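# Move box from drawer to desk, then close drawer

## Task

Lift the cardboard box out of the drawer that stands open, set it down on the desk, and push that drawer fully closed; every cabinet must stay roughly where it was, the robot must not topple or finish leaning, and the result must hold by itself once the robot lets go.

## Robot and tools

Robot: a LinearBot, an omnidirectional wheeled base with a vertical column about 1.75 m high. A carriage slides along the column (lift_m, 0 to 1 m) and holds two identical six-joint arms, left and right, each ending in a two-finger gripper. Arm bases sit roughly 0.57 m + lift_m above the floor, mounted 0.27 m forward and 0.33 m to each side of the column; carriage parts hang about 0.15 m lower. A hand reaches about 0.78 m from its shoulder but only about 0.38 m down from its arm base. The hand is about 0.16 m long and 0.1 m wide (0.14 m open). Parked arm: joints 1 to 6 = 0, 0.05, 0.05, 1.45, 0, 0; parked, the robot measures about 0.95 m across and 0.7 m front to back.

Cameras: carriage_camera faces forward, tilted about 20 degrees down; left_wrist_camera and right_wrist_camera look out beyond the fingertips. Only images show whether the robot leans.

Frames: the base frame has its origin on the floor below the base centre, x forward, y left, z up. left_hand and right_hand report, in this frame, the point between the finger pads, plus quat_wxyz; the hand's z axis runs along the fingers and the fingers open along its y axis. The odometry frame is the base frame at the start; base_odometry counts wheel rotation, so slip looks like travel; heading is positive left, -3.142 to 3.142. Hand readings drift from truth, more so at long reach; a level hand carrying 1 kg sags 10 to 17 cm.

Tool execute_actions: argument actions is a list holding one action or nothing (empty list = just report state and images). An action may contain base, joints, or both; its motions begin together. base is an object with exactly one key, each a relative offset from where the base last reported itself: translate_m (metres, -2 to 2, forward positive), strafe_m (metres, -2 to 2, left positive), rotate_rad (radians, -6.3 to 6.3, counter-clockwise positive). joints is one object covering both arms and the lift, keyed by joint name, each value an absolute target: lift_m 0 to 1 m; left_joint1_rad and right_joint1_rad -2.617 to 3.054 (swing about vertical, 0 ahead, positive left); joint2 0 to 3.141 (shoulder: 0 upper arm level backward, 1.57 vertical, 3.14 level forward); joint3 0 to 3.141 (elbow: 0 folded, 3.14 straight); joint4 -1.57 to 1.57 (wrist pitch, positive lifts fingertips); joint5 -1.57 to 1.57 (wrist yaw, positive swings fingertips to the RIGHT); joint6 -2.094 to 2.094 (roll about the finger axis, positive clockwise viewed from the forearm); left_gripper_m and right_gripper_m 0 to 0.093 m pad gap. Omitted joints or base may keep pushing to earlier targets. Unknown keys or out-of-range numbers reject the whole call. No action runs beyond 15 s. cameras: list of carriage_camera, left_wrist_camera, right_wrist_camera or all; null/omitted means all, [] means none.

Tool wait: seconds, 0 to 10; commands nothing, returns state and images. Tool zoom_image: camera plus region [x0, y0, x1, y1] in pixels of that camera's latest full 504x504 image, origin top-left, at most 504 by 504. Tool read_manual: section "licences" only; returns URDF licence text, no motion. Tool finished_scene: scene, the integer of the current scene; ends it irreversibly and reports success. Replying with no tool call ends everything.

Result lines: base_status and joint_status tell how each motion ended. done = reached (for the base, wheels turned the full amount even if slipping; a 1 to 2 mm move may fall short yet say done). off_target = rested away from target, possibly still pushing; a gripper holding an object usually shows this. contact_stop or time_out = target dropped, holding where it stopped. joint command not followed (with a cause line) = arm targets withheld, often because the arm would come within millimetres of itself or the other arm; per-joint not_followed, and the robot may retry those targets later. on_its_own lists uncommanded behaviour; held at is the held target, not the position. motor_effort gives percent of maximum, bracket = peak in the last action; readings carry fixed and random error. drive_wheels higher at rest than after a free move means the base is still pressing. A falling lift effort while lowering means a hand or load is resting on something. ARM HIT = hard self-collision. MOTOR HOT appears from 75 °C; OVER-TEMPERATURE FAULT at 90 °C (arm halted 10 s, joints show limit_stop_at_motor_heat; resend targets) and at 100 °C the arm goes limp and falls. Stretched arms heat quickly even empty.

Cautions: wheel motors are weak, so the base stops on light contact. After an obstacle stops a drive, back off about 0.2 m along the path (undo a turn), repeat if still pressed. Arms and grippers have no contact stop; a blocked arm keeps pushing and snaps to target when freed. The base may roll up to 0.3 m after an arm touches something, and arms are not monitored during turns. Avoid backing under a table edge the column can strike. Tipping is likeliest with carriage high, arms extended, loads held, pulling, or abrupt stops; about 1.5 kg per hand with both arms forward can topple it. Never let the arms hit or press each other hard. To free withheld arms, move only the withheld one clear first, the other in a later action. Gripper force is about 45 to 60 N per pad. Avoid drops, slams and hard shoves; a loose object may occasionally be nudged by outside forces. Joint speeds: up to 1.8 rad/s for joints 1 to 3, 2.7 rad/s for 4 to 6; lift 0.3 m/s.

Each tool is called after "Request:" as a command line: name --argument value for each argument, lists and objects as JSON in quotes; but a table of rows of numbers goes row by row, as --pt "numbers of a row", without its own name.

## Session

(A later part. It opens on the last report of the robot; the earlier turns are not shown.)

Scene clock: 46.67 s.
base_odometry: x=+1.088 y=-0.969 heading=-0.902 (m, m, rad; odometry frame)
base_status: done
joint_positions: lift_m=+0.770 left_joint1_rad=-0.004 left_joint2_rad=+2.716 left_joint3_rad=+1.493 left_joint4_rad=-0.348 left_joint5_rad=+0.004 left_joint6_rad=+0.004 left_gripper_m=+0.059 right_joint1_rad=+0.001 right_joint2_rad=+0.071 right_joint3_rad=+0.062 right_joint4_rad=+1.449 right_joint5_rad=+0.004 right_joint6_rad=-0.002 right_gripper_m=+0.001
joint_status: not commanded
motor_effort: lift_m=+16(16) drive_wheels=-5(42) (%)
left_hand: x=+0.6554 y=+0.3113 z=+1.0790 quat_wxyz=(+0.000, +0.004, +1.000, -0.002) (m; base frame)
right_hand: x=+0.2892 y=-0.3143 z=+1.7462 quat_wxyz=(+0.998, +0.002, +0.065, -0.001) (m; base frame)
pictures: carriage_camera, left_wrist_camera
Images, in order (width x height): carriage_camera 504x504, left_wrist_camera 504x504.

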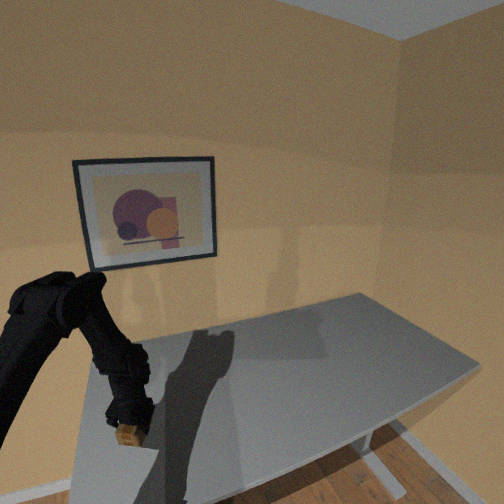

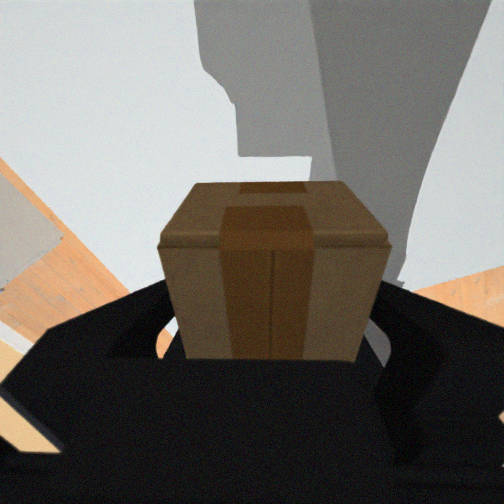

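Request:
execute_actions --actions '[{"base":{"translate_m":0.08},"joints":{"lift_m":0.72}}]' --cameras '["carriage_camera","left_wrist_camera"]'

Scene clock: 48.33 s.
base_odometry: x=+1.138 y=-1.032 heading=-0.901 (m, m, rad; odometry frame)
base_status: done
joint_positions: lift_m=+0.720 left_joint1_rad=-0.004 left_joint2_rad=+2.715 left_joint3_rad=+1.493 left_joint4_rad=-0.348 left_joint5_rad=+0.004 left_joint6_rad=+0.004 left_gripper_m=+0.059 right_joint1_rad=+0.001 right_joint2_rad=+0.069 right_joint3_rad=+0.061 right_joint4_rad=+1.448 right_joint5_rad=+0.004 right_joint6_rad=-0.002 right_gripper_m=+0.001
joint_status: all done
motor_effort: lift_m=+16(17) drive_wheels=-5(36) (%)
left_hand: x=+0.6559 y=+0.3114 z=+1.0295 quat_wxyz=(+0.001, +0.004, +1.000, -0.002) (m; base frame)
right_hand: x=+0.2889 y=-0.3143 z=+1.6959 quat_wxyz=(+0.998, +0.002, +0.065, -0.001) (m; base frame)
pictures: carriage_camera, left_wrist_camera
Images, in order (width x height): carriage_camera 504x504, left_wrist_camera 504x504.

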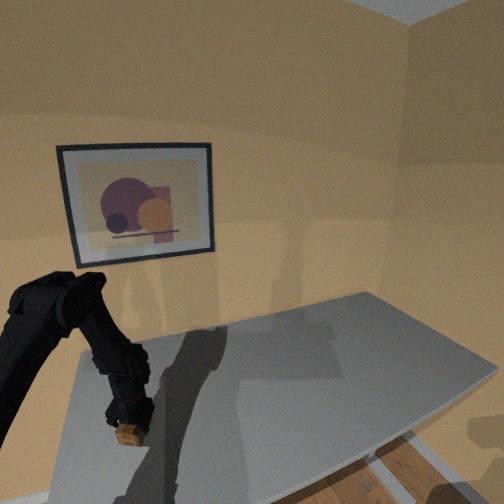

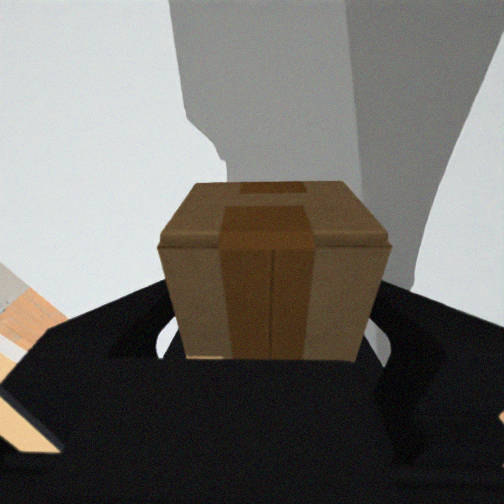

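Request:
execute_actions --actions '[{"joints":{"lift_m":0.69}}]' --cameras '["left_wrist_camera"]'

Scene clock: 49.03 s.
base_odometry: x=+1.138 y=-1.032 heading=-0.901 (m, m, rad; odometry frame)
base_status: not commanded
joint_positions: lift_m=+0.690 left_joint1_rad=-0.004 left_joint2_rad=+2.714 left_joint3_rad=+1.493 left_joint4_rad=-0.349 left_joint5_rad=+0.004 left_joint6_rad=+0.004 left_gripper_m=+0.059 right_joint1_rad=+0.001 right_joint2_rad=+0.069 right_joint3_rad=+0.061 right_joint4_rad=+1.448 right_joint5_rad=+0.004 right_joint6_rad=-0.002 right_gripper_m=+0.001
joint_status: all done
motor_effort: lift_m=+16(17) drive_wheels=-5(5) (%)
left_hand: x=+0.6561 y=+0.3114 z=+1.0000 quat_wxyz=(+0.001, +0.004, +1.000, -0.002) (m; base frame)
right_hand: x=+0.2888 y=-0.3143 z=+1.6659 quat_wxyz=(+0.998, +0.002, +0.065, -0.001) (m; base frame)
pictures: left_wrist_camera
Images, in order (width x height): left_wrist_camera 504x504.

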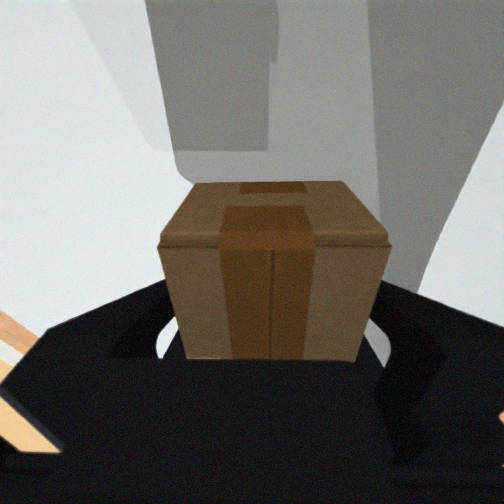

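Request:
execute_actions --actions '[{"joints":{"lift_m":0.67}}]' --cameras '["left_wrist_camera"]'

Scene clock: 49.73 s.
base_odometry: x=+1.138 y=-1.032 heading=-0.901 (m, m, rad; odometry frame)
base_status: not commanded
joint_positions: lift_m=+0.670 left_joint1_rad=-0.004 left_joint2_rad=+2.714 left_joint3_rad=+1.493 left_joint4_rad=-0.349 left_joint5_rad=+0.004 left_joint6_rad=+0.004 left_gripper_m=+0.059 right_joint1_rad=+0.001 right_joint2_rad=+0.069 right_joint3_rad=+0.061 right_joint4_rad=+1.449 right_joint5_rad=+0.004 right_joint6_rad=-0.002 right_gripper_m=+0.001
joint_status: all done
motor_effort: lift_m=+16(17) drive_wheels=-4(4) (%)
left_hand: x=+0.6561 y=+0.3114 z=+0.9800 quat_wxyz=(+0.001, +0.004, +1.000, -0.002) (m; base frame)
right_hand: x=+0.2887 y=-0.3143 z=+1.6459 quat_wxyz=(+0.998, +0.002, +0.064, -0.001) (m; base frame)
pictures: left_wrist_camera
Images, in order (width x height): left_wrist_camera 504x504.

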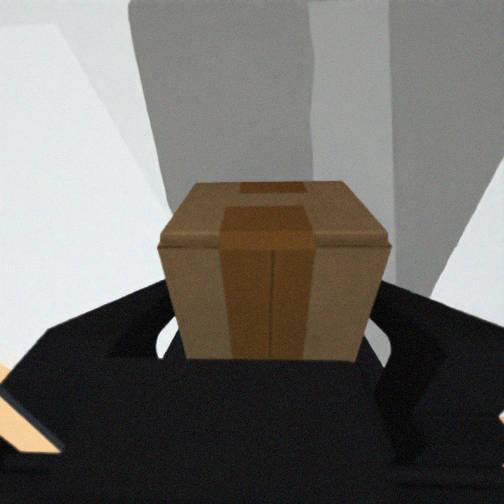

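Request:
execute_actions --actions '[{"joints":{"lift_m":0.656}}]' --cameras '["left_wrist_camera"]'

Scene clock: 50.50 s.
base_odometry: x=+1.138 y=-1.032 heading=-0.901 (m, m, rad; odometry frame)
base_status: not commanded
joint_positions: lift_m=+0.656 left_joint1_rad=-0.004 left_joint2_rad=+2.712 left_joint3_rad=+1.493 left_joint4_rad=-0.349 left_joint5_rad=+0.004 left_joint6_rad=+0.004 left_gripper_m=+0.059 right_joint1_rad=+0.001 right_joint2_rad=+0.069 right_joint3_rad=+0.061 right_joint4_rad=+1.449 right_joint5_rad=+0.004 right_joint6_rad=-0.002 right_gripper_m=+0.001
joint_status: all done
motor_effort: lift_m=+16(16) drive_wheels=+6(7) (%)
left_hand: x=+0.6566 y=+0.3114 z=+0.9666 quat_wxyz=(+0.002, +0.004, +1.000, -0.002) (m; base frame)
right_hand: x=+0.2887 y=-0.3143 z=+1.6319 quat_wxyz=(+0.998, +0.002, +0.064, -0.001) (m; base frame)
pictures: left_wrist_camera
Images, in order (width x height): left_wrist_camera 504x504.

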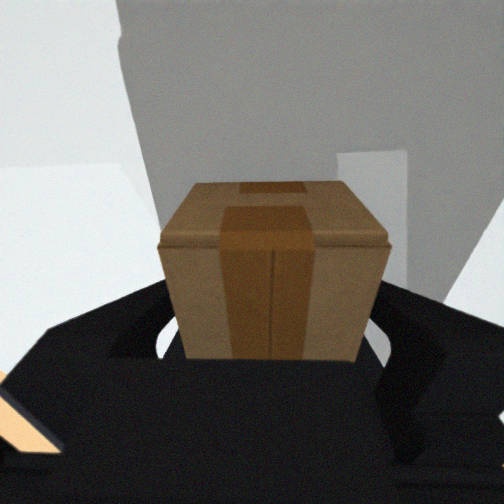

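Request:
execute_actions --actions '[{"joints":{"left_gripper_m":0.093}}]' --cameras '["left_wrist_camera"]'

Request:
execute_actions --actions '[{"joints":{"lift_m":0.75}}]' --cameras '["carriage_camera","left_wrist_camera"]'

Scene clock: 51.23 s.
base_odometry: x=+1.138 y=-1.032 heading=-0.901 (m, m, rad; odometry frame)
base_status: not commanded
joint_positions: lift_m=+0.656 left_joint1_rad=-0.004 left_joint2_rad=+2.712 left_joint3_rad=+1.493 left_joint4_rad=-0.349 left_joint5_rad=+0.004 left_joint6_rad=+0.004 left_gripper_m=+0.093 right_joint1_rad=+0.001 right_joint2_rad=+0.069 right_joint3_rad=+0.061 right_joint4_rad=+1.449 right_joint5_rad=+0.004 right_joint6_rad=-0.002 right_gripper_m=+0.001
joint_status: all done
motor_effort: lift_m=+16(16) drive_wheels=+5(5) (%)
left_hand: x=+0.6566 y=+0.3114 z=+0.9666 quat_wxyz=(+0.002, +0.004, +1.000, -0.002) (m; base frame)
right_hand: x=+0.2887 y=-0.3143 z=+1.6319 quat_wxyz=(+0.998, +0.002, +0.064, -0.001) (m; base frame)
pictures: left_wrist_camera
Images, in order (width x height): left_wrist_camera 504x504.

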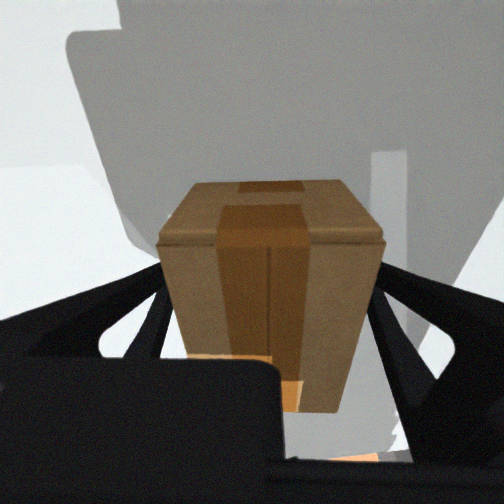

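Scene clock: 52.17 s.
base_odometry: x=+1.138 y=-1.032 heading=-0.901 (m, m, rad; odometry frame)
base_status: not commanded
joint_positions: lift_m=+0.750 left_joint1_rad=-0.004 left_joint2_rad=+2.702 left_joint3_rad=+1.493 left_joint4_rad=-0.348 left_joint5_rad=+0.004 left_joint6_rad=+0.004 left_gripper_m=+0.093 right_joint1_rad=+0.001 right_joint2_rad=+0.069 right_joint3_rad=+0.061 right_joint4_rad=+1.449 right_joint5_rad=+0.004 right_joint6_rad=-0.002 right_gripper_m=+0.001
joint_status: all done
motor_effort: lift_m=+15(18) drive_wheels=+5(5) (%)
left_hand: x=+0.6603 y=+0.3114 z=+1.0645 quat_wxyz=(+0.007, +0.004, +1.000, -0.002) (m; base frame)
right_hand: x=+0.2887 y=-0.3143 z=+1.7260 quat_wxyz=(+0.998, +0.002, +0.064, -0.001) (m; base frame)
pictures: carriage_camera, left_wrist_camera
Images, in order (width x height): carriage_camera 504x504, left_wrist_camera 504x504.

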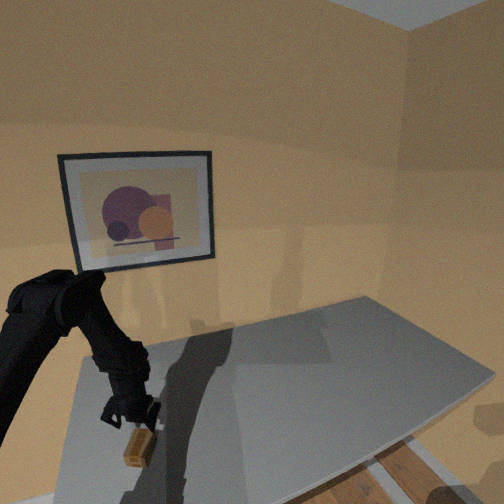

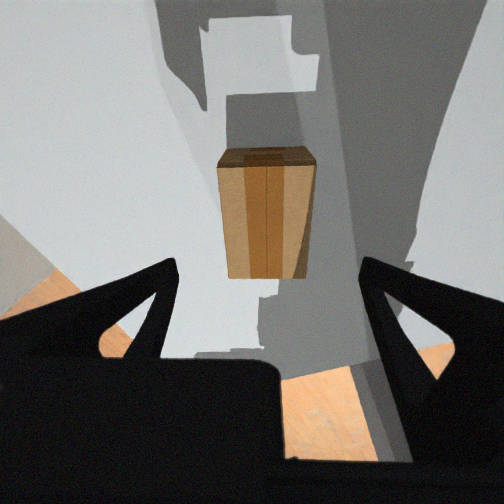

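Request:
finished_scene --scene 1

The scene is finished: the task was done.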